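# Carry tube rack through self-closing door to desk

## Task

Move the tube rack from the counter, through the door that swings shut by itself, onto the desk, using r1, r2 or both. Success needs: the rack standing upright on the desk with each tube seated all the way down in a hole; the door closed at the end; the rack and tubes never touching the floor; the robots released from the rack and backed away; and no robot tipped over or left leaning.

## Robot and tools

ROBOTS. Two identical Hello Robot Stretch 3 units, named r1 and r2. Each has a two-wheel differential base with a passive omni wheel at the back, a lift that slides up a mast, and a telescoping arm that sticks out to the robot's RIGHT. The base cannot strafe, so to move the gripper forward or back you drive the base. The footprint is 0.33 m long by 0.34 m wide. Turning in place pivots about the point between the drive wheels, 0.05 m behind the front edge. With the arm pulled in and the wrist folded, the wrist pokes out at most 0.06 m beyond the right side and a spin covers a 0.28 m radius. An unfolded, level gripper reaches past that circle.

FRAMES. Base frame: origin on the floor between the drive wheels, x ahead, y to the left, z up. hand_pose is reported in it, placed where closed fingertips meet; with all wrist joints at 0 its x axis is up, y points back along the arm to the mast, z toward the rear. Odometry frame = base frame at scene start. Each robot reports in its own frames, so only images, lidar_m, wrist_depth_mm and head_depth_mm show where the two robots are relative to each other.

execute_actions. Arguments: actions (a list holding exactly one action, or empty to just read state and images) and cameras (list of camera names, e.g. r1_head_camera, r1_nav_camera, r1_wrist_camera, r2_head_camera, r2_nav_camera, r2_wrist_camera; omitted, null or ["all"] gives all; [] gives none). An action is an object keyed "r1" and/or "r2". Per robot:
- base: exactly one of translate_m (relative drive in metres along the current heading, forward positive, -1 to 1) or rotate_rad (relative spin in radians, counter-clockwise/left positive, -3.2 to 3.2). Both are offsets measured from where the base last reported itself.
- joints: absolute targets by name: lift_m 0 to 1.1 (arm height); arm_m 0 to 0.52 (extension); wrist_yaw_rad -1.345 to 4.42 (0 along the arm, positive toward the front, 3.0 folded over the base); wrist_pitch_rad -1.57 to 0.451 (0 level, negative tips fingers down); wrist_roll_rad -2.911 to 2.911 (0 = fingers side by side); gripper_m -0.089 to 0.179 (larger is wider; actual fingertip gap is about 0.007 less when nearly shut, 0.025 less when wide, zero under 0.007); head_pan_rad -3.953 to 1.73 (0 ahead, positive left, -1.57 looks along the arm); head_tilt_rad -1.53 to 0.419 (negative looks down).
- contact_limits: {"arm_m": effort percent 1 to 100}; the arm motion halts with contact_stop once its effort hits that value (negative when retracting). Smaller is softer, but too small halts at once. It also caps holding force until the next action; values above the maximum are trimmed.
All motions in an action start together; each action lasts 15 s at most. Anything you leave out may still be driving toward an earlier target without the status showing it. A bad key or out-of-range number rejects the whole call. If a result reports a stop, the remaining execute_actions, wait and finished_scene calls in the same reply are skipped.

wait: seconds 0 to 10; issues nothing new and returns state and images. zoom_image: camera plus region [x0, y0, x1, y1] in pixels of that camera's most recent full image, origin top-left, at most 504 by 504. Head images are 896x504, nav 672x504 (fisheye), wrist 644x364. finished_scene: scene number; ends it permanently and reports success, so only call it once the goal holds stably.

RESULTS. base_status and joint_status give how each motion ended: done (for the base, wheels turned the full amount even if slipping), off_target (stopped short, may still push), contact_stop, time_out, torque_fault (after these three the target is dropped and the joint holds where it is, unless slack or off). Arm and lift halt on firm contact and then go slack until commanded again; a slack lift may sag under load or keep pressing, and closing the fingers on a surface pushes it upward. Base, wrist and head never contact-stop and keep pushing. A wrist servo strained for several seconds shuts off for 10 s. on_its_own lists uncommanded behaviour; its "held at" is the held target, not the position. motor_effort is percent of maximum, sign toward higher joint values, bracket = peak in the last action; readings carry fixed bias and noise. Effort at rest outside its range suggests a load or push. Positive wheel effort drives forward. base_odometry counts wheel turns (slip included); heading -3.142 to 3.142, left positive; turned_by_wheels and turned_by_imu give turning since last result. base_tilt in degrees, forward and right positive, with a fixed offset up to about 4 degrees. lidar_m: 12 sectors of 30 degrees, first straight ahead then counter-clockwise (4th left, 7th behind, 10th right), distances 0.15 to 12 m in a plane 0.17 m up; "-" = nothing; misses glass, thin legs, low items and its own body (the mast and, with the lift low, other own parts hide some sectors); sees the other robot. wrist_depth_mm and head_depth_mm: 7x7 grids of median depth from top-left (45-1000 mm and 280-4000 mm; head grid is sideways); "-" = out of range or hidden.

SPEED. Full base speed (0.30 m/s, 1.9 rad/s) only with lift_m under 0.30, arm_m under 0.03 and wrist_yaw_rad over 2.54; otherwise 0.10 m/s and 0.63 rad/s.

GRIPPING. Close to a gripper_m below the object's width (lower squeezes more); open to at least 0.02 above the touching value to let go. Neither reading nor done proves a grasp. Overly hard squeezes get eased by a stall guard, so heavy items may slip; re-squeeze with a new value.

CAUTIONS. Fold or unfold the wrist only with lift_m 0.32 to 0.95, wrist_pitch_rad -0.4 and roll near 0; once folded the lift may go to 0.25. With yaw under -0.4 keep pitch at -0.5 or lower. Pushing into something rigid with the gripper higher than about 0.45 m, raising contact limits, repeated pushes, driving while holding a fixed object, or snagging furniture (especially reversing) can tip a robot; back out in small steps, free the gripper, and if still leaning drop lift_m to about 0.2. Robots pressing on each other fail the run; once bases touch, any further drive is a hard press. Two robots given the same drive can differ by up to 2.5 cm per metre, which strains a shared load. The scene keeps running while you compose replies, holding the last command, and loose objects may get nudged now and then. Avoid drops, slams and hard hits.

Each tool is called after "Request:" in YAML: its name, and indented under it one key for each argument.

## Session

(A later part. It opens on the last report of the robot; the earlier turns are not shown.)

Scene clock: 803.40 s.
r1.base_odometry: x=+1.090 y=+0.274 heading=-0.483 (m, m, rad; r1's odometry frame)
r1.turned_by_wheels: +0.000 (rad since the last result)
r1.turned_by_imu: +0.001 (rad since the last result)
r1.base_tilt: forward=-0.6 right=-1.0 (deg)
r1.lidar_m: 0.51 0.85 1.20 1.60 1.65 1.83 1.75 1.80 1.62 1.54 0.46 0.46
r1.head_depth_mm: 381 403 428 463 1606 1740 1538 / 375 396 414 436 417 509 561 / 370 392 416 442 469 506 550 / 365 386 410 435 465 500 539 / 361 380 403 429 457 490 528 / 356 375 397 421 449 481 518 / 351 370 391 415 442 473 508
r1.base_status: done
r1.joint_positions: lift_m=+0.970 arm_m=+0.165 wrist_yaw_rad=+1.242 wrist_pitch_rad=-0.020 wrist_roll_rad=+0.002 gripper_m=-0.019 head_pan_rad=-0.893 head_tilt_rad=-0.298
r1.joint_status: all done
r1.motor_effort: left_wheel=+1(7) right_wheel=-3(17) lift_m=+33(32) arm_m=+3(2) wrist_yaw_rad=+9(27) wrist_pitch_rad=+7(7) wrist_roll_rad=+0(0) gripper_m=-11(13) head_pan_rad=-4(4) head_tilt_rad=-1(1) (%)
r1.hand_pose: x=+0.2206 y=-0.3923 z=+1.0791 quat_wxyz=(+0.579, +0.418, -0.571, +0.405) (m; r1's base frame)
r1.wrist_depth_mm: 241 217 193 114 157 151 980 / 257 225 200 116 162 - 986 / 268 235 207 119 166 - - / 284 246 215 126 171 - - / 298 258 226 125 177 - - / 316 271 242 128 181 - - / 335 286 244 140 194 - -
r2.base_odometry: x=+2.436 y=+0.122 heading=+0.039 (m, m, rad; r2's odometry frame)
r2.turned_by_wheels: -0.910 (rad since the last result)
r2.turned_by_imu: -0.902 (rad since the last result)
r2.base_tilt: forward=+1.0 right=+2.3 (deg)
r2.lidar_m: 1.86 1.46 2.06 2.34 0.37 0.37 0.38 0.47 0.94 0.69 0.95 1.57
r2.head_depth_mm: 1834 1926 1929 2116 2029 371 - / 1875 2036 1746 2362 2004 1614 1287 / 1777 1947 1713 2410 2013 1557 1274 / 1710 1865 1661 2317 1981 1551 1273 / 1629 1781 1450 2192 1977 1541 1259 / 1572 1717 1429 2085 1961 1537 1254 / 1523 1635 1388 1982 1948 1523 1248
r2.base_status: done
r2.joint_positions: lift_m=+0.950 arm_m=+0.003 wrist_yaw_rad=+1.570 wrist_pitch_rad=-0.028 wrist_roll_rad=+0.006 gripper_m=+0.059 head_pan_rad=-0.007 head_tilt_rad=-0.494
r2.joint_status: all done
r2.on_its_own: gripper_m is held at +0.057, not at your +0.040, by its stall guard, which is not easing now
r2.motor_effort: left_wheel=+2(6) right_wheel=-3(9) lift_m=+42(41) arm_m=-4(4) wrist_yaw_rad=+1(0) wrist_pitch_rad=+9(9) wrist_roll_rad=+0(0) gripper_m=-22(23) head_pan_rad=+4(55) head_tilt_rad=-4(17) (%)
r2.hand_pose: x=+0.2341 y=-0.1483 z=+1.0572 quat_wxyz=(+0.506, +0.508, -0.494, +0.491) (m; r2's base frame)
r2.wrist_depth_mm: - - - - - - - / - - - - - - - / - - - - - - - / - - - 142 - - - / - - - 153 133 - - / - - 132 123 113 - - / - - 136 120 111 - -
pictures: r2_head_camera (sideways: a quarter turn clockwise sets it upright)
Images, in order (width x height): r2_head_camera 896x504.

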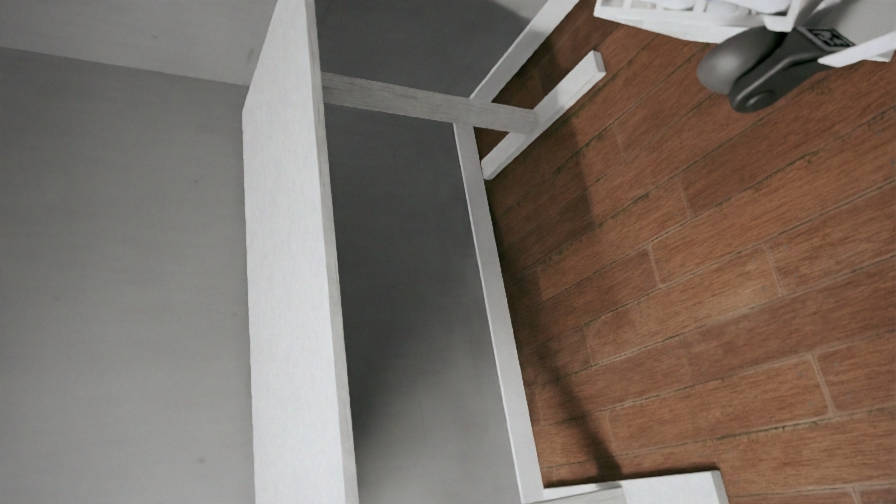

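Request:
execute_actions:
  actions:
    - {"r1": {"base": {"translate_m": 0.05}, "joints": {"arm_m": 0.224, "wrist_yaw_rad": 1.25}}, "r2": {"base": {"translate_m": 0.3}}}
  cameras: []

Request:
execute_actions:
  actions:
    - {"r1": {"base": {"translate_m": 0.05}, "joints": {"arm_m": 0.264, "wrist_yaw_rad": 1.25}}, "r2": {"base": {"translate_m": 0.3}}}
  cameras: ["r2_head_camera"]

Scene clock: 820.93 s.
r1.base_odometry: x=+1.134 y=+0.251 heading=-0.482 (m, m, rad; r1's odometry frame)
r1.turned_by_wheels: +0.001 (rad since the last result)
r1.turned_by_imu: +0.002 (rad since the last result)
r1.base_tilt: forward=-0.6 right=-1.1 (deg)
r1.lidar_m: 0.52 0.79 1.14 1.61 1.65 1.88 1.80 1.84 1.61 1.54 0.48 0.48
r1.head_depth_mm: 417 439 457 498 550 1710 1543 / 407 430 459 487 509 548 617 / 397 421 448 477 510 548 596 / 389 412 436 465 496 533 577 / 381 403 426 453 484 518 558 / 373 394 417 442 470 503 542 / 365 386 408 432 459 491 527
r1.base_status: done
r1.joint_positions: lift_m=+0.970 arm_m=+0.224 wrist_yaw_rad=+1.267 wrist_pitch_rad=-0.019 wrist_roll_rad=+0.002 gripper_m=-0.019 head_pan_rad=-0.893 head_tilt_rad=-0.298
r1.joint_status: all done
r1.on_its_own: wrist_yaw_rad is at rest, and its effort (-21) is outside its rest range (-12 to +12)
r1.motor_effort: left_wheel=+9(9) right_wheel=-14(17) lift_m=+33(33) arm_m=+6(5) wrist_yaw_rad=-21(21) wrist_pitch_rad=+6(7) wrist_roll_rad=+0(0) gripper_m=-12(12) head_pan_rad=-4(4) head_tilt_rad=-1(2) (%)
r1.hand_pose: x=+0.2227 y=-0.4450 z=+1.0793 quat_wxyz=(+0.574, +0.425, -0.566, +0.413) (m; r1's base frame)
r1.wrist_depth_mm: 229 207 188 165 158 976 949 / 237 216 194 171 163 - 958 / 249 225 202 122 168 - 979 / 263 234 210 124 173 - 992 / 277 245 221 127 179 - - / 291 257 234 128 183 - - / 308 270 236 204 189 - -
r2.base_odometry: x=+2.736 y=+0.134 heading=+0.039 (m, m, rad; r2's odometry frame)
r2.turned_by_wheels: +0.000 (rad since the last result)
r2.turned_by_imu: +0.003 (rad since the last result)
r2.base_tilt: forward=+1.0 right=+2.3 (deg)
r2.lidar_m: 1.64 1.19 1.76 2.46 1.09 0.61 0.66 0.77 0.71 0.69 1.34 1.44
r2.head_depth_mm: 1633 1758 1414 1893 1946 371 - / 1580 1753 1253 2130 1865 1623 1278 / 1516 1665 1234 2082 1993 1562 1274 / 1450 1587 1211 1955 2008 1555 1270 / 1396 1520 1192 1848 1963 1542 1259 / 1337 1447 1180 1768 1888 1535 1254 / 1287 1397 1156 1683 1815 1527 1257
r2.base_status: done
r2.joint_positions: lift_m=+0.950 arm_m=+0.003 wrist_yaw_rad=+1.570 wrist_pitch_rad=-0.028 wrist_roll_rad=+0.006 gripper_m=+0.059 head_pan_rad=-0.007 head_tilt_rad=-0.494
r2.joint_status: not commanded
r2.on_its_own: gripper_m is held at +0.057, not at your +0.040, by its stall guard, which is not easing now
r2.motor_effort: left_wheel=+2(6) right_wheel=-4(5) lift_m=+41(41) arm_m=-4(4) wrist_yaw_rad=+1(1) wrist_pitch_rad=+9(9) wrist_roll_rad=+0(0) gripper_m=-23(23) head_pan_rad=+4(4) head_tilt_rad=-4(4) (%)
r2.hand_pose: x=+0.2341 y=-0.1483 z=+1.0572 quat_wxyz=(+0.506, +0.508, -0.494, +0.491) (m; r2's base frame)
r2.wrist_depth_mm: - - - - - - 956 / - - - - - - 955 / - - - - - - 972 / - - 801 143 209 - 969 / - - - 154 132 - - / - - 132 125 113 - - / - - 137 120 111 - -
pictures: none
No camera images: the call's "cameras" was empty. Leave "cameras" out to get every camera's image.

Scene clock: 824.90 s.
r1.base_odometry: x=+1.178 y=+0.227 heading=-0.482 (m, m, rad; r1's odometry frame)
r1.turned_by_wheels: +0.000 (rad since the last result)
r1.turned_by_imu: +0.001 (rad since the last result)
r1.base_tilt: forward=-0.6 right=-0.9 (deg)
r1.lidar_m: 0.51 0.74 1.07 1.61 1.66 1.94 1.85 1.90 1.62 1.54 0.50 0.48
r1.head_depth_mm: 440 464 484 521 556 1688 1485 / 427 453 483 516 553 590 653 / 415 439 467 498 534 575 623 / 403 426 452 481 514 553 597 / 392 413 438 465 497 532 573 / 381 402 425 450 479 512 551 / 371 390 412 436 463 495 531
r1.base_status: done
r1.joint_positions: lift_m=+0.970 arm_m=+0.264 wrist_yaw_rad=+1.267 wrist_pitch_rad=-0.019 wrist_roll_rad=+0.002 gripper_m=-0.019 head_pan_rad=-0.893 head_tilt_rad=-0.298
r1.joint_status: all done
r1.on_its_own: wrist_yaw_rad is at rest, and its effort (-20) is outside its rest range (-12 to +12)
r1.motor_effort: left_wheel=+8(15) right_wheel=-12(22) lift_m=+33(32) arm_m=+4(7) wrist_yaw_rad=-20(26) wrist_pitch_rad=+6(6) wrist_roll_rad=+0(0) gripper_m=-11(12) head_pan_rad=-4(4) head_tilt_rad=-1(2) (%)
r1.hand_pose: x=+0.2227 y=-0.4851 z=+1.0796 quat_wxyz=(+0.574, +0.424, -0.566, +0.413) (m; r1's base frame)
r1.wrist_depth_mm: 212 198 184 166 161 912 912 / 220 205 190 171 165 935 936 / 229 213 197 122 171 993 933 / 240 223 205 125 176 - 954 / 249 230 213 127 183 - 964 / 265 240 225 128 187 - 981 / 278 254 229 203 192 - -
r2.base_odometry: x=+3.036 y=+0.145 heading=+0.039 (m, m, rad; r2's odometry frame)
r2.turned_by_wheels: +0.000 (rad since the last result)
r2.turned_by_imu: +0.002 (rad since the last result)
r2.base_tilt: forward=+1.0 right=+2.3 (deg)
r2.lidar_m: 1.36 0.95 1.46 2.20 1.81 0.89 0.92 1.07 0.81 1.12 1.22 1.28
r2.head_depth_mm: 1365 1512 1278 865 1500 371 - / 1302 1444 1252 851 1948 1583 1279 / 1243 1372 1228 791 1878 1559 1276 / 1192 1304 1217 740 1800 1553 1270 / 1141 1254 1198 733 1720 1537 1264 / 1099 1198 1173 725 1615 1540 1254 / 1061 1148 1156 718 1533 1522 1247
r2.base_status: done
r2.joint_positions: lift_m=+0.950 arm_m=+0.003 wrist_yaw_rad=+1.570 wrist_pitch_rad=-0.028 wrist_roll_rad=+0.006 gripper_m=+0.059 head_pan_rad=-0.007 head_tilt_rad=-0.494
r2.joint_status: not commanded
r2.on_its_own: gripper_m is held at +0.057, not at your +0.040, by its stall guard, which is not easing now
r2.motor_effort: left_wheel=+2(6) right_wheel=-3(5) lift_m=+41(41) arm_m=-4(4) wrist_yaw_rad=+1(1) wrist_pitch_rad=+9(9) wrist_roll_rad=+1(0) gripper_m=-22(23) head_pan_rad=+4(4) head_tilt_rad=-4(4) (%)
r2.hand_pose: x=+0.2341 y=-0.1483 z=+1.0572 quat_wxyz=(+0.506, +0.508, -0.494, +0.491) (m; r2's base frame)
r2.wrist_depth_mm: - - - - - - 855 / - - - - - - 860 / - - - - - - 865 / - - 760 142 779 - 933 / 522 528 531 154 132 - 891 / - - 132 123 113 - 887 / - - 137 120 111 - 904
pictures: r2_head_camera (sideways: a quarter turn clockwise sets it upright)
Images, in order (width x height): r2_head_camera 896x504.

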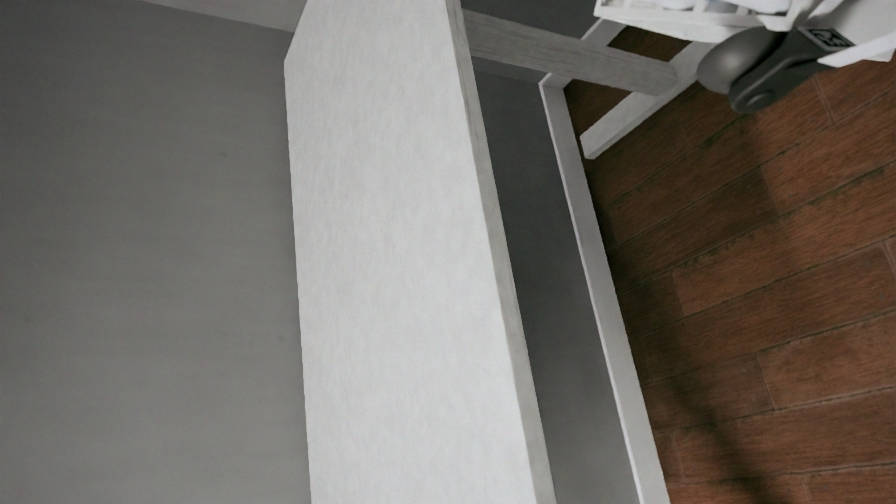

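Request:
execute_actions:
  actions:
    - {"r1": {"base": {"translate_m": 0.05}, "joints": {"arm_m": 0.290, "wrist_yaw_rad": 1.25}}, "r2": {"base": {"translate_m": 0.42}, "joints": {"head_tilt_rad": -0.9}}}
  cameras: ["r2_nav_camera"]

Scene clock: 838.40 s.
r1.base_odometry: x=+1.223 y=+0.204 heading=-0.482 (m, m, rad; r1's odometry frame)
r1.turned_by_wheels: +0.000 (rad since the last result)
r1.turned_by_imu: +0.002 (rad since the last result)
r1.base_tilt: forward=-0.6 right=-1.0 (deg)
r1.lidar_m: 0.50 0.69 1.00 1.62 1.66 1.99 1.90 1.96 1.62 1.54 0.50 0.48
r1.head_depth_mm: 456 482 511 541 549 674 1496 / 439 467 497 533 573 618 676 / 423 449 477 509 546 590 639 / 408 432 458 488 522 561 607 / 394 416 440 468 498 535 576 / 381 402 425 450 478 511 549 / 369 389 410 433 460 490 524
r1.base_status: done
r1.joint_positions: lift_m=+0.970 arm_m=+0.290 wrist_yaw_rad=+1.245 wrist_pitch_rad=-0.018 wrist_roll_rad=+0.002 gripper_m=-0.019 head_pan_rad=-0.893 head_tilt_rad=-0.298
r1.joint_status: all done
r1.motor_effort: left_wheel=+1(12) right_wheel=-3(16) lift_m=+33(33) arm_m=+3(7) wrist_yaw_rad=+6(27) wrist_pitch_rad=+6(6) wrist_roll_rad=+0(0) gripper_m=-11(12) head_pan_rad=-4(4) head_tilt_rad=-1(1) (%)
r1.hand_pose: x=+0.2209 y=-0.5167 z=+1.0796 quat_wxyz=(+0.578, +0.418, -0.571, +0.406) (m; r1's base frame)
r1.wrist_depth_mm: 195 188 179 114 165 874 863 / 203 194 185 116 169 900 890 / 210 202 191 120 175 955 900 / 219 208 198 126 180 980 912 / 227 219 205 125 187 - 938 / 237 226 216 128 192 - 949 / 248 234 222 140 201 - 960
r2.base_odometry: x=+3.456 y=+0.162 heading=+0.039 (m, m, rad; r2's odometry frame)
r2.turned_by_wheels: +0.000 (rad since the last result)
r2.turned_by_imu: +0.004 (rad since the last result)
r2.base_tilt: forward=+1.1 right=+2.3 (deg)
r2.lidar_m: 0.97 0.96 0.68 1.57 2.72 1.35 1.30 1.10 1.16 1.07 1.06 0.91
r2.head_depth_mm: 899 661 523 350 316 1243 1105 / 889 656 520 441 391 1247 1104 / 863 653 517 428 374 1243 1097 / 832 647 514 427 364 1236 1097 / 811 644 511 425 363 1188 1091 / 786 639 509 423 362 1163 1090 / 770 636 507 421 361 330 1086
r2.base_status: done
r2.joint_positions: lift_m=+0.950 arm_m=+0.003 wrist_yaw_rad=+1.570 wrist_pitch_rad=-0.028 wrist_roll_rad=+0.006 gripper_m=+0.059 head_pan_rad=-0.007 head_tilt_rad=-0.889
r2.joint_status: all done
r2.on_its_own: gripper_m is held at +0.057, not at your +0.040, by its stall guard, which is not easing now
r2.motor_effort: left_wheel=+2(7) right_wheel=-3(3) lift_m=+41(41) arm_m=-5(5) wrist_yaw_rad=-1(1) wrist_pitch_rad=+9(10) wrist_roll_rad=+0(0) gripper_m=-22(24) head_pan_rad=+4(4) head_tilt_rad=-7(39) (%)
r2.hand_pose: x=+0.2341 y=-0.1483 z=+1.0572 quat_wxyz=(+0.506, +0.508, -0.494, +0.491) (m; r2's base frame)
r2.wrist_depth_mm: 734 759 855 926 - 957 725 / 737 800 876 967 - 986 731 / 747 808 871 983 - 983 750 / 749 812 739 143 209 927 751 / 523 532 477 168 132 541 548 / 351 352 132 125 114 362 359 / 263 263 137 121 111 258 292
pictures: r2_nav_camera (sideways: a quarter turn counterclockwise sets it upright)
Images, in order (width x height): r2_nav_camera 672x504.

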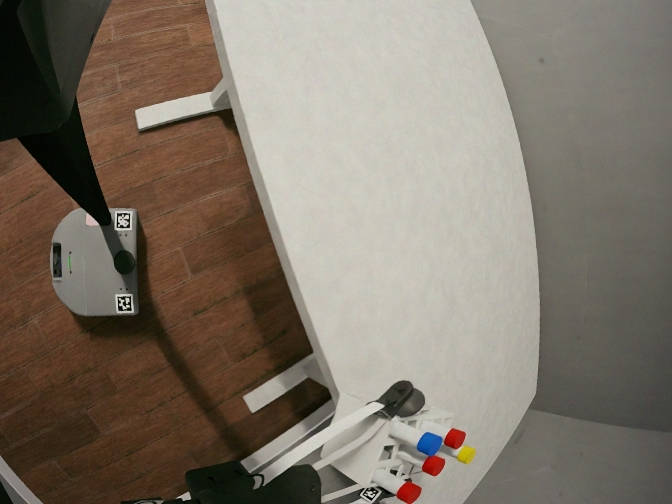

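Request:
execute_actions:
  actions:
    - {"r1": {"base": {"translate_m": 0.05}, "joints": {"arm_m": 0.322, "wrist_yaw_rad": 1.25}}, "r2": {"joints": {"head_pan_rad": -0.7, "head_tilt_rad": -0.6}}}
  cameras: ["r2_nav_camera", "r2_wrist_camera"]

Scene clock: 855.63 s.
r1.base_odometry: x=+1.267 y=+0.181 heading=-0.482 (m, m, rad; r1's odometry frame)
r1.turned_by_wheels: +0.000 (rad since the last result)
r1.turned_by_imu: +0.001 (rad since the last result)
r1.base_tilt: forward=-0.6 right=-0.9 (deg)
r1.lidar_m: 0.48 0.64 0.93 1.62 1.66 2.05 1.95 2.00 1.61 1.54 0.50 0.47
r1.head_depth_mm: 472 503 538 567 580 694 1443 / 450 478 511 548 590 639 702 / 431 456 485 519 558 602 653 / 412 436 462 492 527 566 613 / 395 417 443 470 500 535 578 / 379 400 423 447 476 508 544 / 365 384 405 428 453 482 515
r1.base_status: done
r1.joint_positions: lift_m=+0.970 arm_m=+0.322 wrist_yaw_rad=+1.247 wrist_pitch_rad=-0.018 wrist_roll_rad=+0.002 gripper_m=-0.019 head_pan_rad=-0.893 head_tilt_rad=-0.298
r1.joint_status: all done
r1.motor_effort: left_wheel=+0(11) right_wheel=-2(16) lift_m=+33(33) arm_m=+3(6) wrist_yaw_rad=+3(10) wrist_pitch_rad=+6(6) wrist_roll_rad=+0(0) gripper_m=-11(11) head_pan_rad=-4(4) head_tilt_rad=-2(1) (%)
r1.hand_pose: x=+0.2211 y=-0.5481 z=+1.0797 quat_wxyz=(+0.577, +0.419, -0.570, +0.407) (m; r1's base frame)
r1.wrist_depth_mm: 187 182 177 115 168 815 847 / 192 188 182 116 172 837 860 / 199 193 188 120 178 862 855 / 207 200 194 124 184 899 889 / 214 209 202 126 190 932 911 / 224 217 210 128 196 995 920 / 231 224 217 141 206 - 951
r2.base_odometry: x=+3.456 y=+0.162 heading=+0.039 (m, m, rad; r2's odometry frame)
r2.turned_by_wheels: +0.000 (rad since the last result)
r2.turned_by_imu: +0.001 (rad since the last result)
r2.base_tilt: forward=+1.0 right=+2.3 (deg)
r2.lidar_m: 0.97 0.96 0.68 1.57 2.72 1.35 1.29 1.10 1.16 1.07 1.06 0.91
r2.head_depth_mm: 840 918 1012 1125 1271 1404 - / 879 969 889 1203 1361 1471 - / 927 1028 879 636 1439 1447 - / 978 1083 870 605 299 324 1198 / 1036 1157 859 381 299 309 1192 / 1098 1221 851 596 452 354 1135 / 1067 1132 842 592 457 370 319
r2.base_status: not commanded
r2.joint_positions: lift_m=+0.950 arm_m=+0.003 wrist_yaw_rad=+1.570 wrist_pitch_rad=-0.028 wrist_roll_rad=+0.006 gripper_m=+0.059 head_pan_rad=-0.693 head_tilt_rad=-0.606
r2.joint_status: all done
r2.on_its_own: gripper_m is held at +0.057, not at your +0.040, by its stall guard, which is not easing now
r2.motor_effort: left_wheel=+2(2) right_wheel=-3(3) lift_m=+41(41) arm_m=-5(5) wrist_yaw_rad=+1(1) wrist_pitch_rad=+10(9) wrist_roll_rad=+0(0) gripper_m=-22(23) head_pan_rad=-5(49) head_tilt_rad=+4(30) (%)
r2.hand_pose: x=+0.2341 y=-0.1483 z=+1.0572 quat_wxyz=(+0.506, +0.508, -0.494, +0.491) (m; r2's base frame)
r2.wrist_depth_mm: 717 789 849 963 - - 762 / 729 794 884 959 - 948 741 / 738 798 885 993 - 930 736 / 755 819 778 143 211 929 767 / 514 530 484 177 132 548 550 / 353 353 132 125 114 368 365 / 264 266 137 120 111 257 294
pictures: r2_nav_camera (sideways: a quarter turn counterclockwise sets it upright), r2_wrist_camera
Images, in order (width x height): r2_nav_camera 672x504, r2_wrist_camera 644x364.

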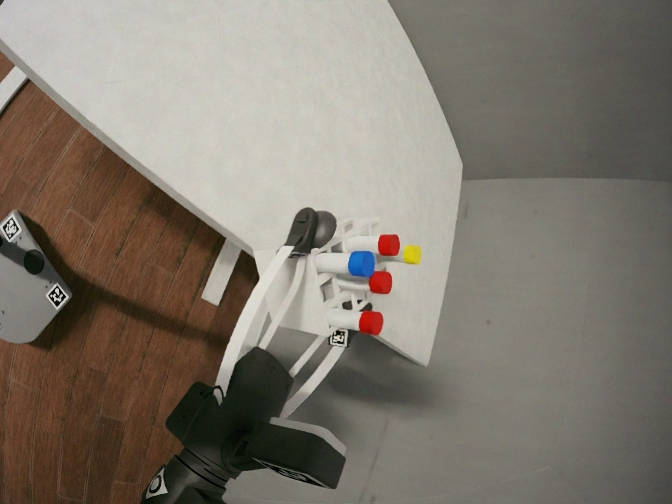

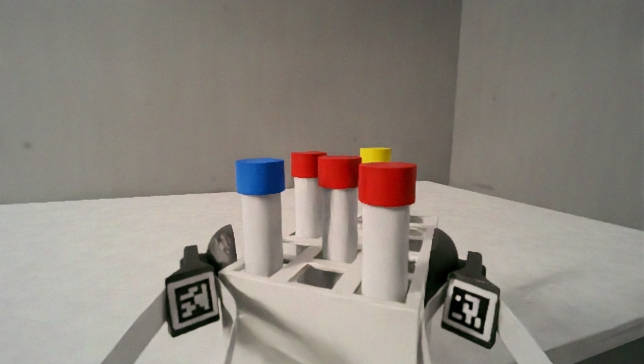

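Request:
execute_actions:
  actions: []

Scene clock: 878.87 s.
r1.base_odometry: x=+1.267 y=+0.181 heading=-0.482 (m, m, rad; r1's odometry frame)
r1.turned_by_wheels: +0.000 (rad since the last result)
r1.turned_by_imu: +0.001 (rad since the last result)
r1.base_tilt: forward=-0.6 right=-1.1 (deg)
r1.lidar_m: 0.48 0.63 0.93 1.62 1.66 2.04 1.95 2.00 1.61 1.54 0.50 0.47
r1.head_depth_mm: 471 502 538 568 580 694 1447 / 449 479 512 548 591 641 703 / 430 456 485 519 557 602 655 / 412 436 462 493 527 566 614 / 395 417 441 469 501 536 576 / 379 400 423 448 476 509 545 / 365 384 405 428 454 482 516
r1.base_status: done
r1.joint_positions: lift_m=+0.970 arm_m=+0.322 wrist_yaw_rad=+1.247 wrist_pitch_rad=-0.018 wrist_roll_rad=+0.002 gripper_m=-0.019 head_pan_rad=-0.893 head_tilt_rad=-0.298
r1.joint_status: all done
r1.motor_effort: left_wheel=+0(11) right_wheel=-1(16) lift_m=+33(33) arm_m=+2(6) wrist_yaw_rad=+3(10) wrist_pitch_rad=+6(6) wrist_roll_rad=+0(0) gripper_m=-11(11) head_pan_rad=-4(4) head_tilt_rad=-1(1) (%)
r1.hand_pose: x=+0.2211 y=-0.5481 z=+1.0797 quat_wxyz=(+0.577, +0.419, -0.570, +0.407) (m; r1's base frame)
r1.wrist_depth_mm: 186 182 177 115 167 798 839 / 192 188 182 116 173 845 860 / 198 194 188 119 177 860 869 / 207 201 195 124 183 922 901 / 214 208 202 126 190 944 901 / 222 216 210 128 196 - 926 / 232 225 217 141 207 - 942
r2.base_odometry: x=+3.456 y=+0.162 heading=+0.039 (m, m, rad; r2's odometry frame)
r2.turned_by_wheels: +0.000 (rad since the last result)
r2.turned_by_imu: +0.000 (rad since the last result)
r2.base_tilt: forward=+1.0 right=+2.3 (deg)
r2.lidar_m: 0.97 0.96 0.68 1.57 2.72 1.35 1.30 1.10 1.16 1.07 1.06 0.91
r2.head_depth_mm: 839 920 1007 1129 1273 1397 - / 882 967 889 1204 1362 1474 - / 927 1025 879 634 1435 1454 - / 978 1087 870 606 298 324 1194 / 1034 1156 858 381 299 309 1191 / 1100 1224 850 597 451 354 1133 / 1065 1132 841 593 458 370 319
r2.base_status: not commanded
r2.joint_positions: lift_m=+0.950 arm_m=+0.003 wrist_yaw_rad=+1.570 wrist_pitch_rad=-0.028 wrist_roll_rad=+0.006 gripper_m=+0.059 head_pan_rad=-0.693 head_tilt_rad=-0.606
r2.joint_status: all done
r2.on_its_own: gripper_m is held at +0.057, not at your +0.040, by its stall guard, which is not easing now
r2.motor_effort: left_wheel=+2(2) right_wheel=-3(3) lift_m=+41(41) arm_m=-5(5) wrist_yaw_rad=+1(1) wrist_pitch_rad=+9(9) wrist_roll_rad=+0(0) gripper_m=-23(23) head_pan_rad=-4(49) head_tilt_rad=+4(30) (%)
r2.hand_pose: x=+0.2341 y=-0.1483 z=+1.0572 quat_wxyz=(+0.506, +0.508, -0.494, +0.491) (m; r2's base frame)
r2.wrist_depth_mm: 712 768 843 943 - 941 745 / 718 787 879 979 - 985 753 / 737 773 891 993 - 984 760 / 739 816 737 143 210 907 761 / 529 533 484 178 133 546 551 / 354 350 132 125 114 364 366 / 264 266 137 121 111 256 291
pictures: r1_head_camera (sideways: a quarter turn clockwise sets it upright), r1_nav_camera (sideways: a quarter turn counterclockwise sets it upright), r1_wrist_camera, r2_head_camera (sideways: a quarter turn clockwise sets it upright), r2_nav_camera (sideways: a quarter turn counterclockwise sets it upright), r2_wrist_camera
Images, in order (width x height): r1_head_camera 896x504, r1_nav_camera 672x504, r1_wrist_camera 644x364, r2_head_camera 896x504, r2_nav_camera 672x504, r2_wrist_camera 644x364.

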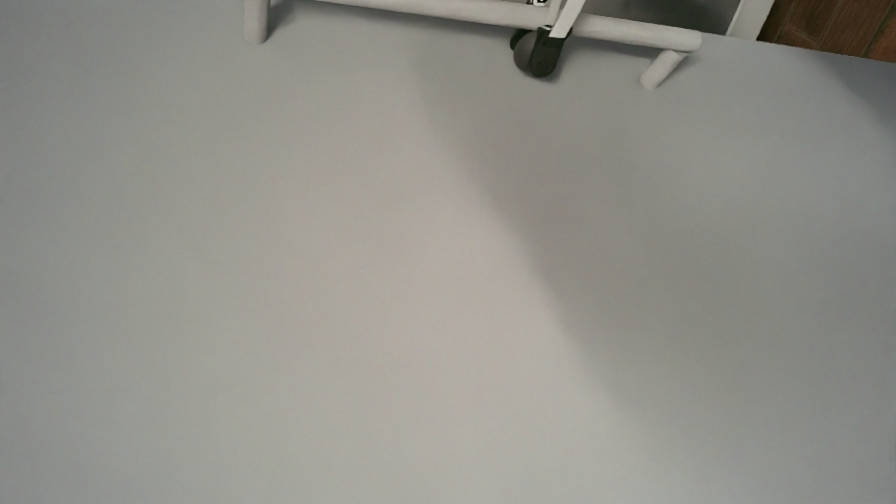

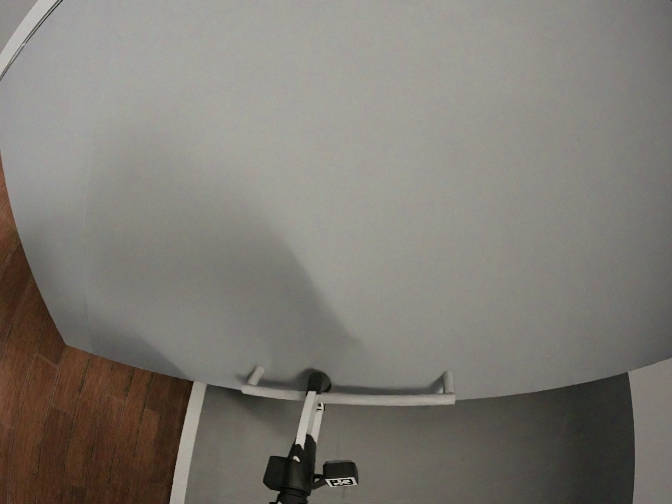

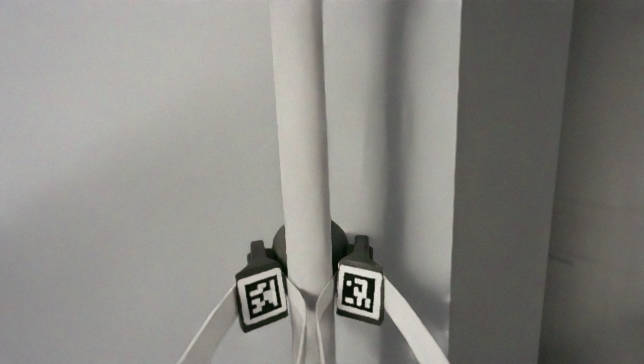

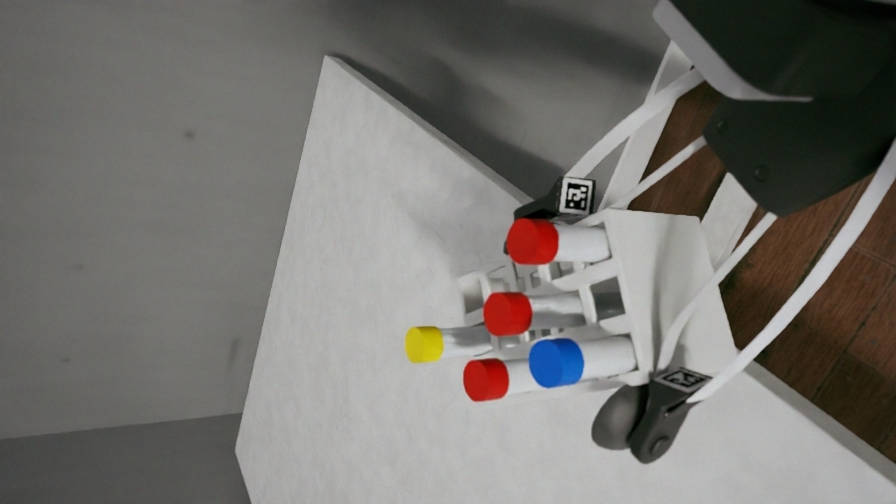

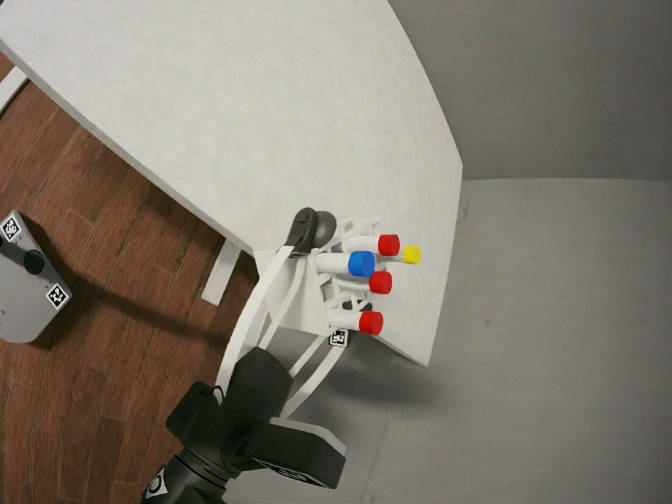

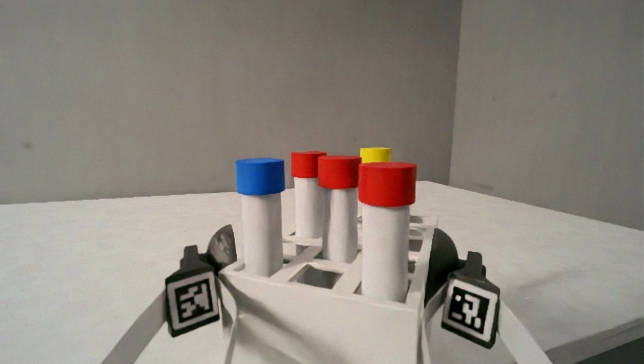

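Request:
execute_actions:
  actions:
    - {"r1": {"base": {"translate_m": 0.05}, "joints": {"arm_m": 0.347, "wrist_yaw_rad": 1.25}}, "r2": {"base": {"rotate_rad": 0.4}}}
  cameras: ["r2_head_camera", "r2_nav_camera", "r2_wrist_camera"]

Scene clock: 889.67 s.
r1.base_odometry: x=+1.311 y=+0.158 heading=-0.482 (m, m, rad; r1's odometry frame)
r1.turned_by_wheels: +0.000 (rad since the last result)
r1.turned_by_imu: +0.001 (rad since the last result)
r1.base_tilt: forward=-0.5 right=-1.1 (deg)
r1.lidar_m: 0.46 0.59 0.86 1.62 1.66 2.09 2.00 2.05 1.61 1.53 0.50 0.46
r1.head_depth_mm: 482 514 553 592 639 713 1450 / 455 484 518 557 602 655 720 / 432 458 488 523 561 607 662 / 410 434 461 492 526 566 613 / 391 413 437 465 494 529 571 / 374 394 416 440 468 498 534 / 357 376 396 418 442 470 502
r1.base_status: done
r1.joint_positions: lift_m=+0.970 arm_m=+0.347 wrist_yaw_rad=+1.243 wrist_pitch_rad=-0.018 wrist_roll_rad=+0.002 gripper_m=-0.019 head_pan_rad=-0.893 head_tilt_rad=-0.298
r1.joint_status: all done
r1.motor_effort: left_wheel=+1(12) right_wheel=-3(13) lift_m=+33(33) arm_m=+3(5) wrist_yaw_rad=+8(15) wrist_pitch_rad=+6(6) wrist_roll_rad=+0(0) gripper_m=-11(12) head_pan_rad=-5(4) head_tilt_rad=-1(1) (%)
r1.hand_pose: x=+0.2207 y=-0.5743 z=+1.0798 quat_wxyz=(+0.578, +0.417, -0.572, +0.406) (m; r1's base frame)
r1.wrist_depth_mm: 178 176 175 114 171 745 807 / 183 182 180 116 176 785 825 / 189 187 185 120 182 809 840 / 195 193 192 186 187 840 860 / 202 200 198 125 193 869 874 / 208 207 205 128 201 904 895 / 217 215 213 139 208 967 900
r2.base_odometry: x=+3.456 y=+0.162 heading=+0.439 (m, m, rad; r2's odometry frame)
r2.turned_by_wheels: +0.400 (rad since the last result)
r2.turned_by_imu: +0.397 (rad since the last result)
r2.base_tilt: forward=+1.1 right=+2.2 (deg)
r2.lidar_m: 0.96 0.68 1.37 2.71 1.51 1.29 1.11 1.10 1.09 1.06 0.90 0.99
r2.head_depth_mm: 1018 1090 899 621 489 1479 - / 1112 1214 889 614 471 414 - / 1083 1200 878 609 476 384 - / 995 1112 869 606 298 325 1139 / 922 1019 861 382 303 309 330 / 858 946 852 597 452 354 314 / 802 879 843 593 457 371 313
r2.base_status: done
r2.joint_positions: lift_m=+0.950 arm_m=+0.003 wrist_yaw_rad=+1.570 wrist_pitch_rad=-0.028 wrist_roll_rad=+0.006 gripper_m=+0.059 head_pan_rad=-0.693 head_tilt_rad=-0.606
r2.joint_status: not commanded
r2.on_its_own: gripper_m is held at +0.057, not at your +0.040, by its stall guard, which is not easing now
r2.motor_effort: left_wheel=-3(7) right_wheel=+4(9) lift_m=+41(41) arm_m=-5(5) wrist_yaw_rad=+2(2) wrist_pitch_rad=+9(9) wrist_roll_rad=+0(0) gripper_m=-23(22) head_pan_rad=-5(5) head_tilt_rad=+4(4) (%)
r2.hand_pose: x=+0.2341 y=-0.1483 z=+1.0572 quat_wxyz=(+0.506, +0.508, -0.494, +0.491) (m; r2's base frame)
r2.wrist_depth_mm: 831 810 819 816 837 800 798 / 873 843 840 850 822 845 786 / 901 879 877 861 850 846 814 / 898 902 756 143 772 875 844 / 532 530 139 149 132 550 544 / 349 358 132 123 114 368 367 / 267 266 137 121 111 259 271
pictures: r2_head_camera (sideways: a quarter turn clockwise sets it upright), r2_nav_camera (sideways: a quarter turn counterclockwise sets it upright), r2_wrist_camera
Images, in order (width x height): r2_head_camera 896x504, r2_nav_camera 672x504, r2_wrist_camera 644x364.

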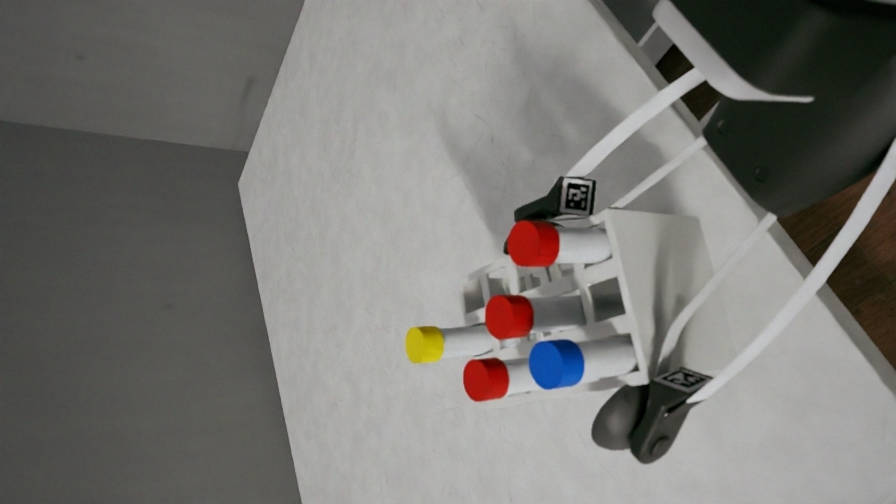

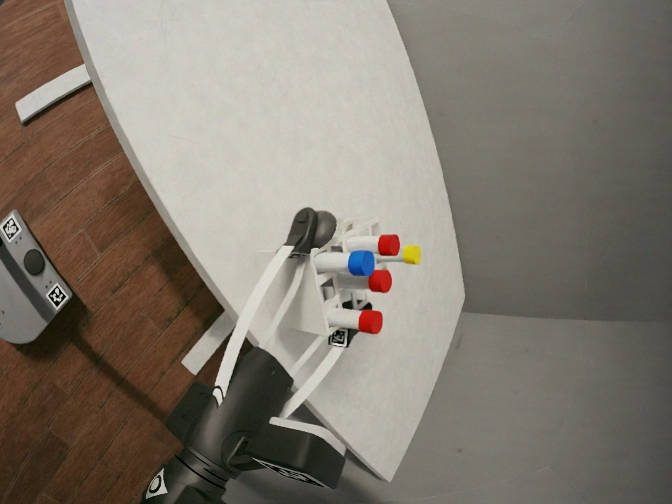

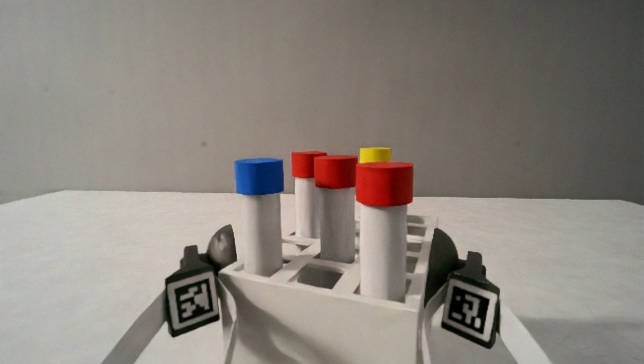

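Request:
execute_actions:
  actions:
    - {"r1": {"base": {"translate_m": 0.05}, "joints": {"arm_m": 0.372, "wrist_yaw_rad": 1.25}}, "r2": {"base": {"translate_m": 0.15}}}
  cameras: ["r2_head_camera", "r2_nav_camera", "r2_wrist_camera"]

Scene clock: 903.13 s.
r1.base_odometry: x=+1.356 y=+0.135 heading=-0.481 (m, m, rad; r1's odometry frame)
r1.turned_by_wheels: +0.000 (rad since the last result)
r1.turned_by_imu: +0.001 (rad since the last result)
r1.base_tilt: forward=-0.6 right=-1.1 (deg)
r1.lidar_m: 0.44 0.54 0.79 1.62 1.67 2.15 2.05 2.11 1.61 1.53 0.49 0.44
r1.head_depth_mm: 490 525 565 610 650 733 1450 / 458 488 523 564 610 667 734 / 431 458 488 522 562 609 665 / 406 431 457 487 521 563 607 / 384 406 430 456 486 521 561 / 365 384 406 429 456 486 519 / 347 365 384 405 428 455 484
r1.base_status: done
r1.joint_positions: lift_m=+0.970 arm_m=+0.372 wrist_yaw_rad=+1.247 wrist_pitch_rad=-0.017 wrist_roll_rad=+0.002 gripper_m=-0.019 head_pan_rad=-0.893 head_tilt_rad=-0.298
r1.joint_status: all done
r1.motor_effort: left_wheel=+2(12) right_wheel=-4(17) lift_m=+33(33) arm_m=+3(7) wrist_yaw_rad=+3(14) wrist_pitch_rad=+6(6) wrist_roll_rad=+0(0) gripper_m=-11(12) head_pan_rad=-4(4) head_tilt_rad=-1(1) (%)
r1.hand_pose: x=+0.2211 y=-0.5981 z=+1.0799 quat_wxyz=(+0.577, +0.418, -0.571, +0.407) (m; r1's base frame)
r1.wrist_depth_mm: 171 171 172 114 174 687 765 / 176 177 177 116 179 704 781 / 181 182 182 120 186 737 807 / 186 187 188 125 192 771 831 / 192 193 194 125 198 805 842 / 199 199 201 128 204 829 863 / 207 208 210 140 213 860 892
r2.base_odometry: x=+3.591 y=+0.225 heading=+0.439 (m, m, rad; r2's odometry frame)
r2.turned_by_wheels: +0.000 (rad since the last result)
r2.turned_by_imu: +0.002 (rad since the last result)
r2.base_tilt: forward=+1.0 right=+2.3 (deg)
r2.lidar_m: 0.81 0.63 0.58 2.71 1.72 1.42 1.24 1.25 1.09 1.06 0.83 0.84
r2.head_depth_mm: 1010 1090 898 620 472 415 - / 986 1129 889 613 471 396 - / 904 1021 880 611 476 384 - / 828 932 869 606 299 325 317 / 769 854 861 382 298 309 315 / 717 790 823 596 451 354 314 / 670 734 786 593 458 371 312
r2.base_status: done
r2.joint_positions: lift_m=+0.950 arm_m=+0.003 wrist_yaw_rad=+1.570 wrist_pitch_rad=-0.028 wrist_roll_rad=+0.006 gripper_m=+0.059 head_pan_rad=-0.693 head_tilt_rad=-0.606
r2.joint_status: not commanded
r2.on_its_own: gripper_m is held at +0.057, not at your +0.040, by its stall guard, which is not easing now
r2.motor_effort: left_wheel=-3(4) right_wheel=+4(10) lift_m=+41(41) arm_m=-4(4) wrist_yaw_rad=+1(2) wrist_pitch_rad=+10(9) wrist_roll_rad=+0(0) gripper_m=-23(22) head_pan_rad=-5(4) head_tilt_rad=+4(4) (%)
r2.hand_pose: x=+0.2341 y=-0.1483 z=+1.0572 quat_wxyz=(+0.506, +0.508, -0.494, +0.491) (m; r2's base frame)
r2.wrist_depth_mm: 713 698 679 675 660 668 672 / 709 709 710 698 701 681 679 / 736 726 724 734 701 712 689 / 740 760 711 143 210 721 707 / 532 533 484 178 132 544 554 / 349 353 132 125 114 366 367 / 266 268 137 120 111 259 270
pictures: r2_head_camera (sideways: a quarter turn clockwise sets it upright), r2_nav_camera (sideways: a quarter turn counterclockwise sets it upright), r2_wrist_camera
Images, in order (width x height): r2_head_camera 896x504, r2_nav_camera 672x504, r2_wrist_camera 644x364.

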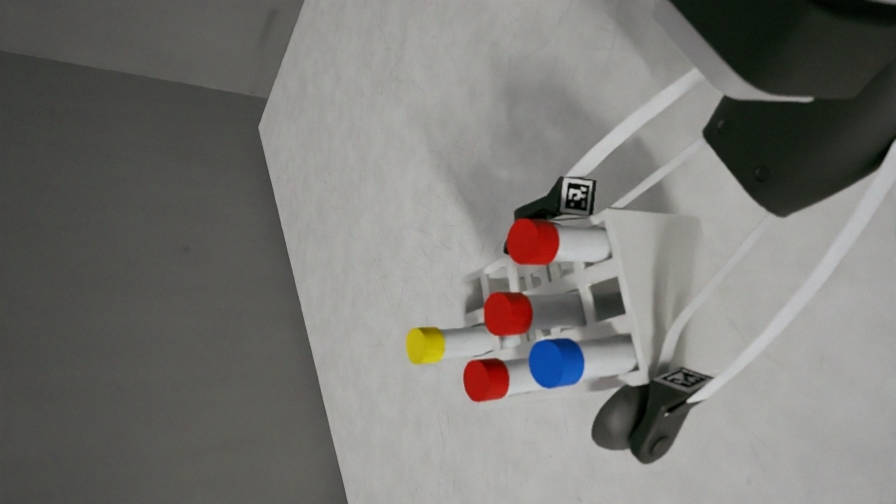

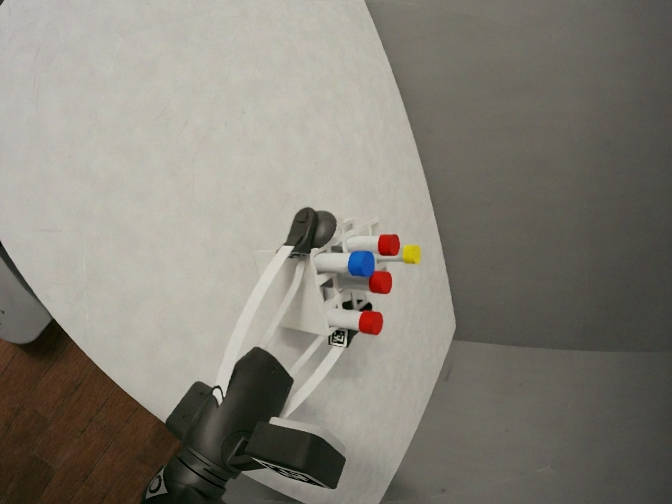

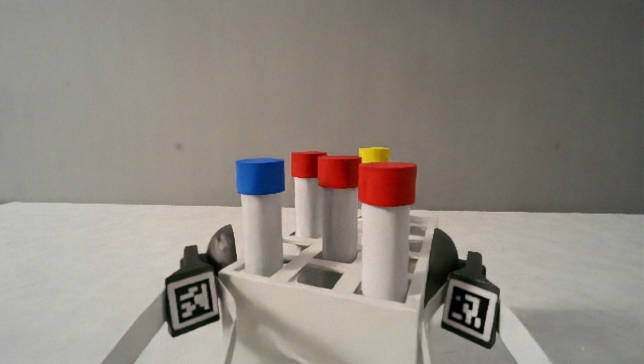

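Request:
execute_actions:
  actions:
    - {"r1": {"base": {"translate_m": 0.05}, "joints": {"arm_m": 0.391, "wrist_yaw_rad": 1.25}}, "r2": {"joints": {"lift_m": 0.905}}}
  cameras: ["r2_wrist_camera"]

Scene clock: 910.03 s.
r1.base_odometry: x=+1.400 y=+0.112 heading=-0.481 (m, m, rad; r1's odometry frame)
r1.turned_by_wheels: +0.000 (rad since the last result)
r1.turned_by_imu: +0.001 (rad since the last result)
r1.base_tilt: forward=-0.6 right=-1.1 (deg)
r1.lidar_m: 0.42 0.49 0.72 1.63 1.67 2.21 2.10 2.16 1.61 1.53 0.48 0.42
r1.head_depth_mm: 493 530 571 619 668 752 1445 / 457 488 523 566 613 671 741 / 425 453 483 517 558 605 662 / 398 422 448 478 512 552 598 / 374 395 418 444 473 507 545 / 352 371 392 414 439 468 501 / 333 350 368 388 411 435 464
r1.base_status: done
r1.joint_positions: lift_m=+0.970 arm_m=+0.391 wrist_yaw_rad=+1.245 wrist_pitch_rad=-0.017 wrist_roll_rad=+0.002 gripper_m=-0.019 head_pan_rad=-0.893 head_tilt_rad=-0.298
r1.joint_status: all done
r1.motor_effort: left_wheel=+3(11) right_wheel=-6(16) lift_m=+33(33) arm_m=+2(6) wrist_yaw_rad=+6(20) wrist_pitch_rad=+6(6) wrist_roll_rad=+0(0) gripper_m=-11(11) head_pan_rad=-5(4) head_tilt_rad=-1(1) (%)
r1.hand_pose: x=+0.2209 y=-0.6178 z=+1.0800 quat_wxyz=(+0.578, +0.417, -0.571, +0.407) (m; r1's base frame)
r1.wrist_depth_mm: 164 167 170 114 177 634 721 / 168 171 175 116 183 638 734 / 173 177 180 120 189 676 761 / 178 182 186 125 195 694 781 / 184 188 191 125 201 727 811 / 190 193 197 128 658 758 825 / 196 200 206 139 219 780 863
r2.base_odometry: x=+3.591 y=+0.225 heading=+0.439 (m, m, rad; r2's odometry frame)
r2.turned_by_wheels: +0.000 (rad since the last result)
r2.turned_by_imu: +0.001 (rad since the last result)
r2.base_tilt: forward=+1.1 right=+2.3 (deg)
r2.lidar_m: 0.81 0.63 0.58 2.71 1.72 1.42 1.24 1.25 1.09 1.06 0.83 0.84
r2.head_depth_mm: 1012 1097 895 618 473 393 - / 989 1132 887 614 470 381 - / 898 1021 879 610 483 378 - / 832 930 867 606 385 330 317 / 770 857 859 600 332 316 315 / 718 790 824 596 418 346 314 / 671 732 785 593 457 371 313
r2.base_status: not commanded
r2.joint_positions: lift_m=+0.905 arm_m=+0.003 wrist_yaw_rad=+1.570 wrist_pitch_rad=-0.008 wrist_roll_rad=+0.007 gripper_m=+0.059 head_pan_rad=-0.693 head_tilt_rad=-0.606
r2.joint_status: all done
r2.on_its_own: gripper_m is held at +0.057, not at your +0.040, by its stall guard, which is not easing now
r2.motor_effort: left_wheel=-4(4) right_wheel=+4(4) lift_m=+24(35) arm_m=-5(4) wrist_yaw_rad=+2(0) wrist_pitch_rad=+3(9) wrist_roll_rad=+0(0) gripper_m=-23(22) head_pan_rad=-5(5) head_tilt_rad=+4(3) (%)
r2.hand_pose: x=+0.2347 y=-0.1483 z=+1.0180 quat_wxyz=(+0.501, +0.503, -0.500, +0.496) (m; r2's base frame)
r2.wrist_depth_mm: 704 696 683 678 690 672 663 / 714 698 704 698 693 691 671 / 721 715 715 710 709 701 680 / 737 737 636 145 116 709 709 / 424 435 392 159 132 437 450 / 277 282 131 124 114 287 286 / 207 208 136 120 111 202 214
pictures: r2_wrist_camera
Images, in order (width x height): r2_wrist_camera 644x364.

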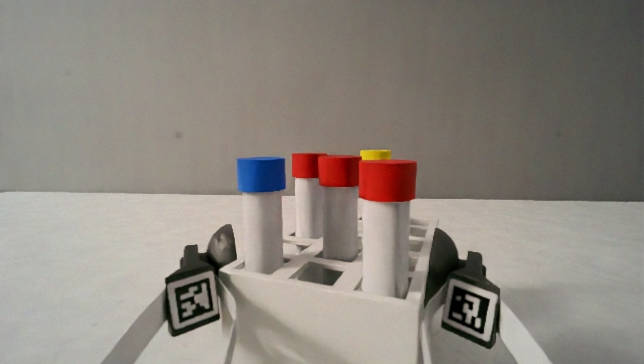

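Request:
execute_actions:
  actions:
    - {"r1": {"base": {"translate_m": 0.05}, "joints": {"arm_m": 0.407, "wrist_yaw_rad": 1.25}}, "r2": {"joints": {"lift_m": 0.897}}}
  cameras: ["r2_wrist_camera"]

Scene clock: 916.00 s.
r1.base_odometry: x=+1.444 y=+0.088 heading=-0.481 (m, m, rad; r1's odometry frame)
r1.turned_by_wheels: +0.000 (rad since the last result)
r1.turned_by_imu: +0.001 (rad since the last result)
r1.base_tilt: forward=-0.7 right=-1.0 (deg)
r1.lidar_m: 0.39 0.45 0.66 1.63 1.67 2.23 2.15 2.21 1.61 1.53 0.46 0.39
r1.head_depth_mm: 495 532 574 624 677 769 1442 / 453 485 519 561 612 672 743 / 417 444 475 509 549 597 654 / 387 410 435 466 498 536 583 / 361 381 403 428 456 488 525 / 337 355 375 396 420 447 478 / 317 333 350 369 389 413 438
r1.base_status: done
r1.joint_positions: lift_m=+0.970 arm_m=+0.407 wrist_yaw_rad=+1.243 wrist_pitch_rad=-0.017 wrist_roll_rad=+0.002 gripper_m=-0.019 head_pan_rad=-0.893 head_tilt_rad=-0.298
r1.joint_status: all done
r1.motor_effort: left_wheel=+4(12) right_wheel=-6(14) lift_m=+32(33) arm_m=+2(6) wrist_yaw_rad=+8(17) wrist_pitch_rad=+5(6) wrist_roll_rad=+0(0) gripper_m=-11(11) head_pan_rad=-3(4) head_tilt_rad=-1(1) (%)
r1.hand_pose: x=+0.2208 y=-0.6342 z=+1.0801 quat_wxyz=(+0.578, +0.417, -0.572, +0.406) (m; r1's base frame)
r1.wrist_depth_mm: 159 162 168 114 182 564 660 / 163 167 173 116 187 574 685 / 167 172 178 120 193 598 716 / 172 177 184 188 200 615 729 / 177 182 189 125 206 657 744 / 183 187 193 128 594 673 772 / 188 194 204 139 222 701 791
r2.base_odometry: x=+3.591 y=+0.225 heading=+0.439 (m, m, rad; r2's odometry frame)
r2.turned_by_wheels: +0.000 (rad since the last result)
r2.turned_by_imu: +0.001 (rad since the last result)
r2.base_tilt: forward=+1.0 right=+2.3 (deg)
r2.lidar_m: 0.81 0.63 0.58 2.71 1.72 1.42 1.24 1.25 1.10 1.06 0.83 0.84
r2.head_depth_mm: 1009 1090 898 621 473 383 - / 988 1132 888 615 470 381 - / 903 1018 879 611 482 379 - / 832 933 871 605 403 334 317 / 770 854 860 602 330 318 315 / 716 790 824 598 418 326 314 / 671 734 787 592 457 371 313
r2.base_status: not commanded
r2.joint_positions: lift_m=+0.897 arm_m=+0.003 wrist_yaw_rad=+1.569 wrist_pitch_rad=+0.014 wrist_roll_rad=+0.008 gripper_m=+0.059 head_pan_rad=-0.693 head_tilt_rad=-0.606
r2.joint_status: all done
r2.on_its_own: gripper_m is held at +0.057, not at your +0.040, by its stall guard, which is not easing now
r2.motor_effort: left_wheel=-4(4) right_wheel=+5(5) lift_m=+22(22) arm_m=-5(4) wrist_yaw_rad=+1(1) wrist_pitch_rad=-5(5) wrist_roll_rad=-1(1) gripper_m=-23(23) head_pan_rad=-4(5) head_tilt_rad=+3(4) (%)
r2.hand_pose: x=+0.2352 y=-0.1484 z=+1.0156 quat_wxyz=(+0.495, +0.498, -0.505, +0.501) (m; r2's base frame)
r2.wrist_depth_mm: 703 686 701 690 664 664 669 / 709 693 706 704 694 687 690 / 729 735 712 712 717 696 689 / 754 755 690 145 111 701 709 / 440 440 401 148 132 455 466 / 281 282 132 124 114 291 288 / 205 206 137 120 111 199 212
pictures: r2_wrist_camera
Images, in order (width x height): r2_wrist_camera 644x364.

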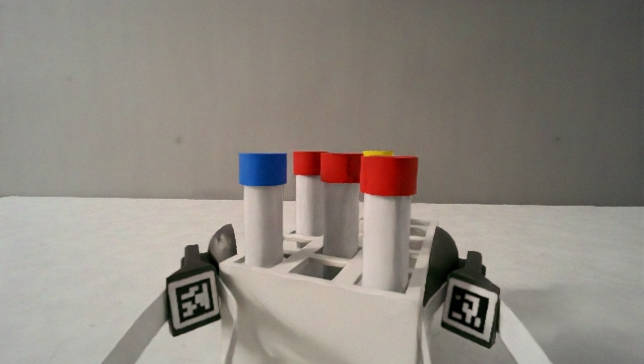

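Contact. Release rack.

Request:
execute_actions:
  actions:
    - {"r1": {"base": {"translate_m": 0.05}, "joints": {"arm_m": 0.419, "wrist_yaw_rad": 1.25}}, "r2": {"joints": {"lift_m": 0.903, "gripper_m": 0.13}}}
  cameras: ["r2_wrist_camera"]

Scene clock: 923.30 s.
r1.base_odometry: x=+1.489 y=+0.065 heading=-0.481 (m, m, rad; r1's odometry frame)
r1.turned_by_wheels: +0.000 (rad since the last result)
r1.turned_by_imu: +0.001 (rad since the last result)
r1.base_tilt: forward=-0.5 right=-1.0 (deg)
r1.lidar_m: 0.36 0.40 0.59 1.47 1.67 2.24 2.20 2.25 1.61 1.53 0.44 0.37
r1.head_depth_mm: 492 531 577 626 687 782 1445 / 444 476 512 555 606 668 744 / 405 431 461 496 535 582 639 / 372 395 420 448 480 517 562 / 345 363 385 408 435 465 500 / 320 337 355 375 398 423 451 / 299 314 329 347 366 387 410
r1.base_status: done
r1.joint_positions: lift_m=+0.970 arm_m=+0.419 wrist_yaw_rad=+1.239 wrist_pitch_rad=-0.016 wrist_roll_rad=+0.002 gripper_m=-0.019 head_pan_rad=-0.893 head_tilt_rad=-0.298
r1.joint_status: all done
r1.motor_effort: left_wheel=+4(12) right_wheel=-8(15) lift_m=+33(33) arm_m=+2(5) wrist_yaw_rad=+12(13) wrist_pitch_rad=+5(6) wrist_roll_rad=+0(0) gripper_m=-12(11) head_pan_rad=-4(4) head_tilt_rad=-1(1) (%)
r1.hand_pose: x=+0.2205 y=-0.6471 z=+1.0802 quat_wxyz=(+0.579, +0.416, -0.572, +0.405) (m; r1's base frame)
r1.wrist_depth_mm: 154 159 167 113 186 489 582 / 157 163 171 116 191 513 605 / 161 168 175 120 457 527 628 / 165 172 181 187 476 557 664 / 170 177 186 125 489 572 703 / 174 182 190 128 515 603 721 / 179 187 202 171 225 616 755
r2.base_odometry: x=+3.591 y=+0.225 heading=+0.439 (m, m, rad; r2's odometry frame)
r2.turned_by_wheels: +0.000 (rad since the last result)
r2.turned_by_imu: +0.001 (rad since the last result)
r2.base_tilt: forward=+0.9 right=+2.2 (deg)
r2.lidar_m: 0.81 0.63 0.58 2.71 1.72 1.42 1.24 1.26 1.10 1.06 0.83 0.84
r2.head_depth_mm: 1012 1093 898 620 472 391 - / 986 1129 887 615 470 380 - / 901 1020 880 609 483 379 - / 828 933 869 606 401 331 316 / 770 855 858 601 336 318 316 / 717 788 821 596 417 373 314 / 672 733 784 591 456 377 313
r2.base_status: not commanded
r2.joint_positions: lift_m=+0.903 arm_m=+0.003 wrist_yaw_rad=+1.569 wrist_pitch_rad=-0.015 wrist_roll_rad=+0.006 gripper_m=+0.130 head_pan_rad=-0.693 head_tilt_rad=-0.606
r2.joint_status: all done
r2.motor_effort: left_wheel=-3(3) right_wheel=+4(5) lift_m=+39(40) arm_m=-5(5) wrist_yaw_rad=+0(1) wrist_pitch_rad=+5(5) wrist_roll_rad=+1(1) gripper_m=+0(97) head_pan_rad=-5(4) head_tilt_rad=+3(4) (%)
r2.hand_pose: x=+0.2345 y=-0.1484 z=+1.0135 quat_wxyz=(+0.503, +0.505, -0.498, +0.494) (m; r2's base frame)
r2.wrist_depth_mm: 694 698 676 689 671 664 684 / 709 704 689 700 689 696 676 / 714 729 723 710 718 709 696 / 736 747 591 145 113 708 706 / 395 404 369 148 156 416 424 / 268 291 132 121 116 300 276 / 210 190 137 121 113 195 205
pictures: r2_wrist_camera
Images, in order (width x height): r2_wrist_camera 644x364.

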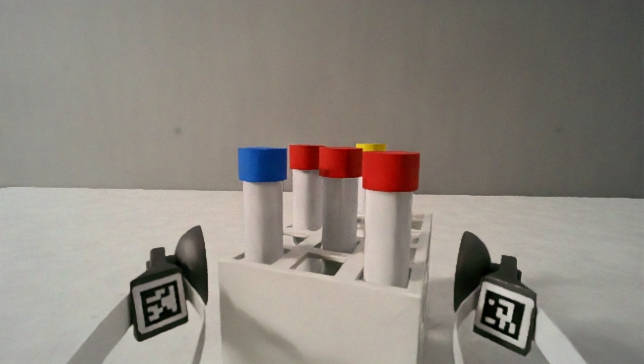

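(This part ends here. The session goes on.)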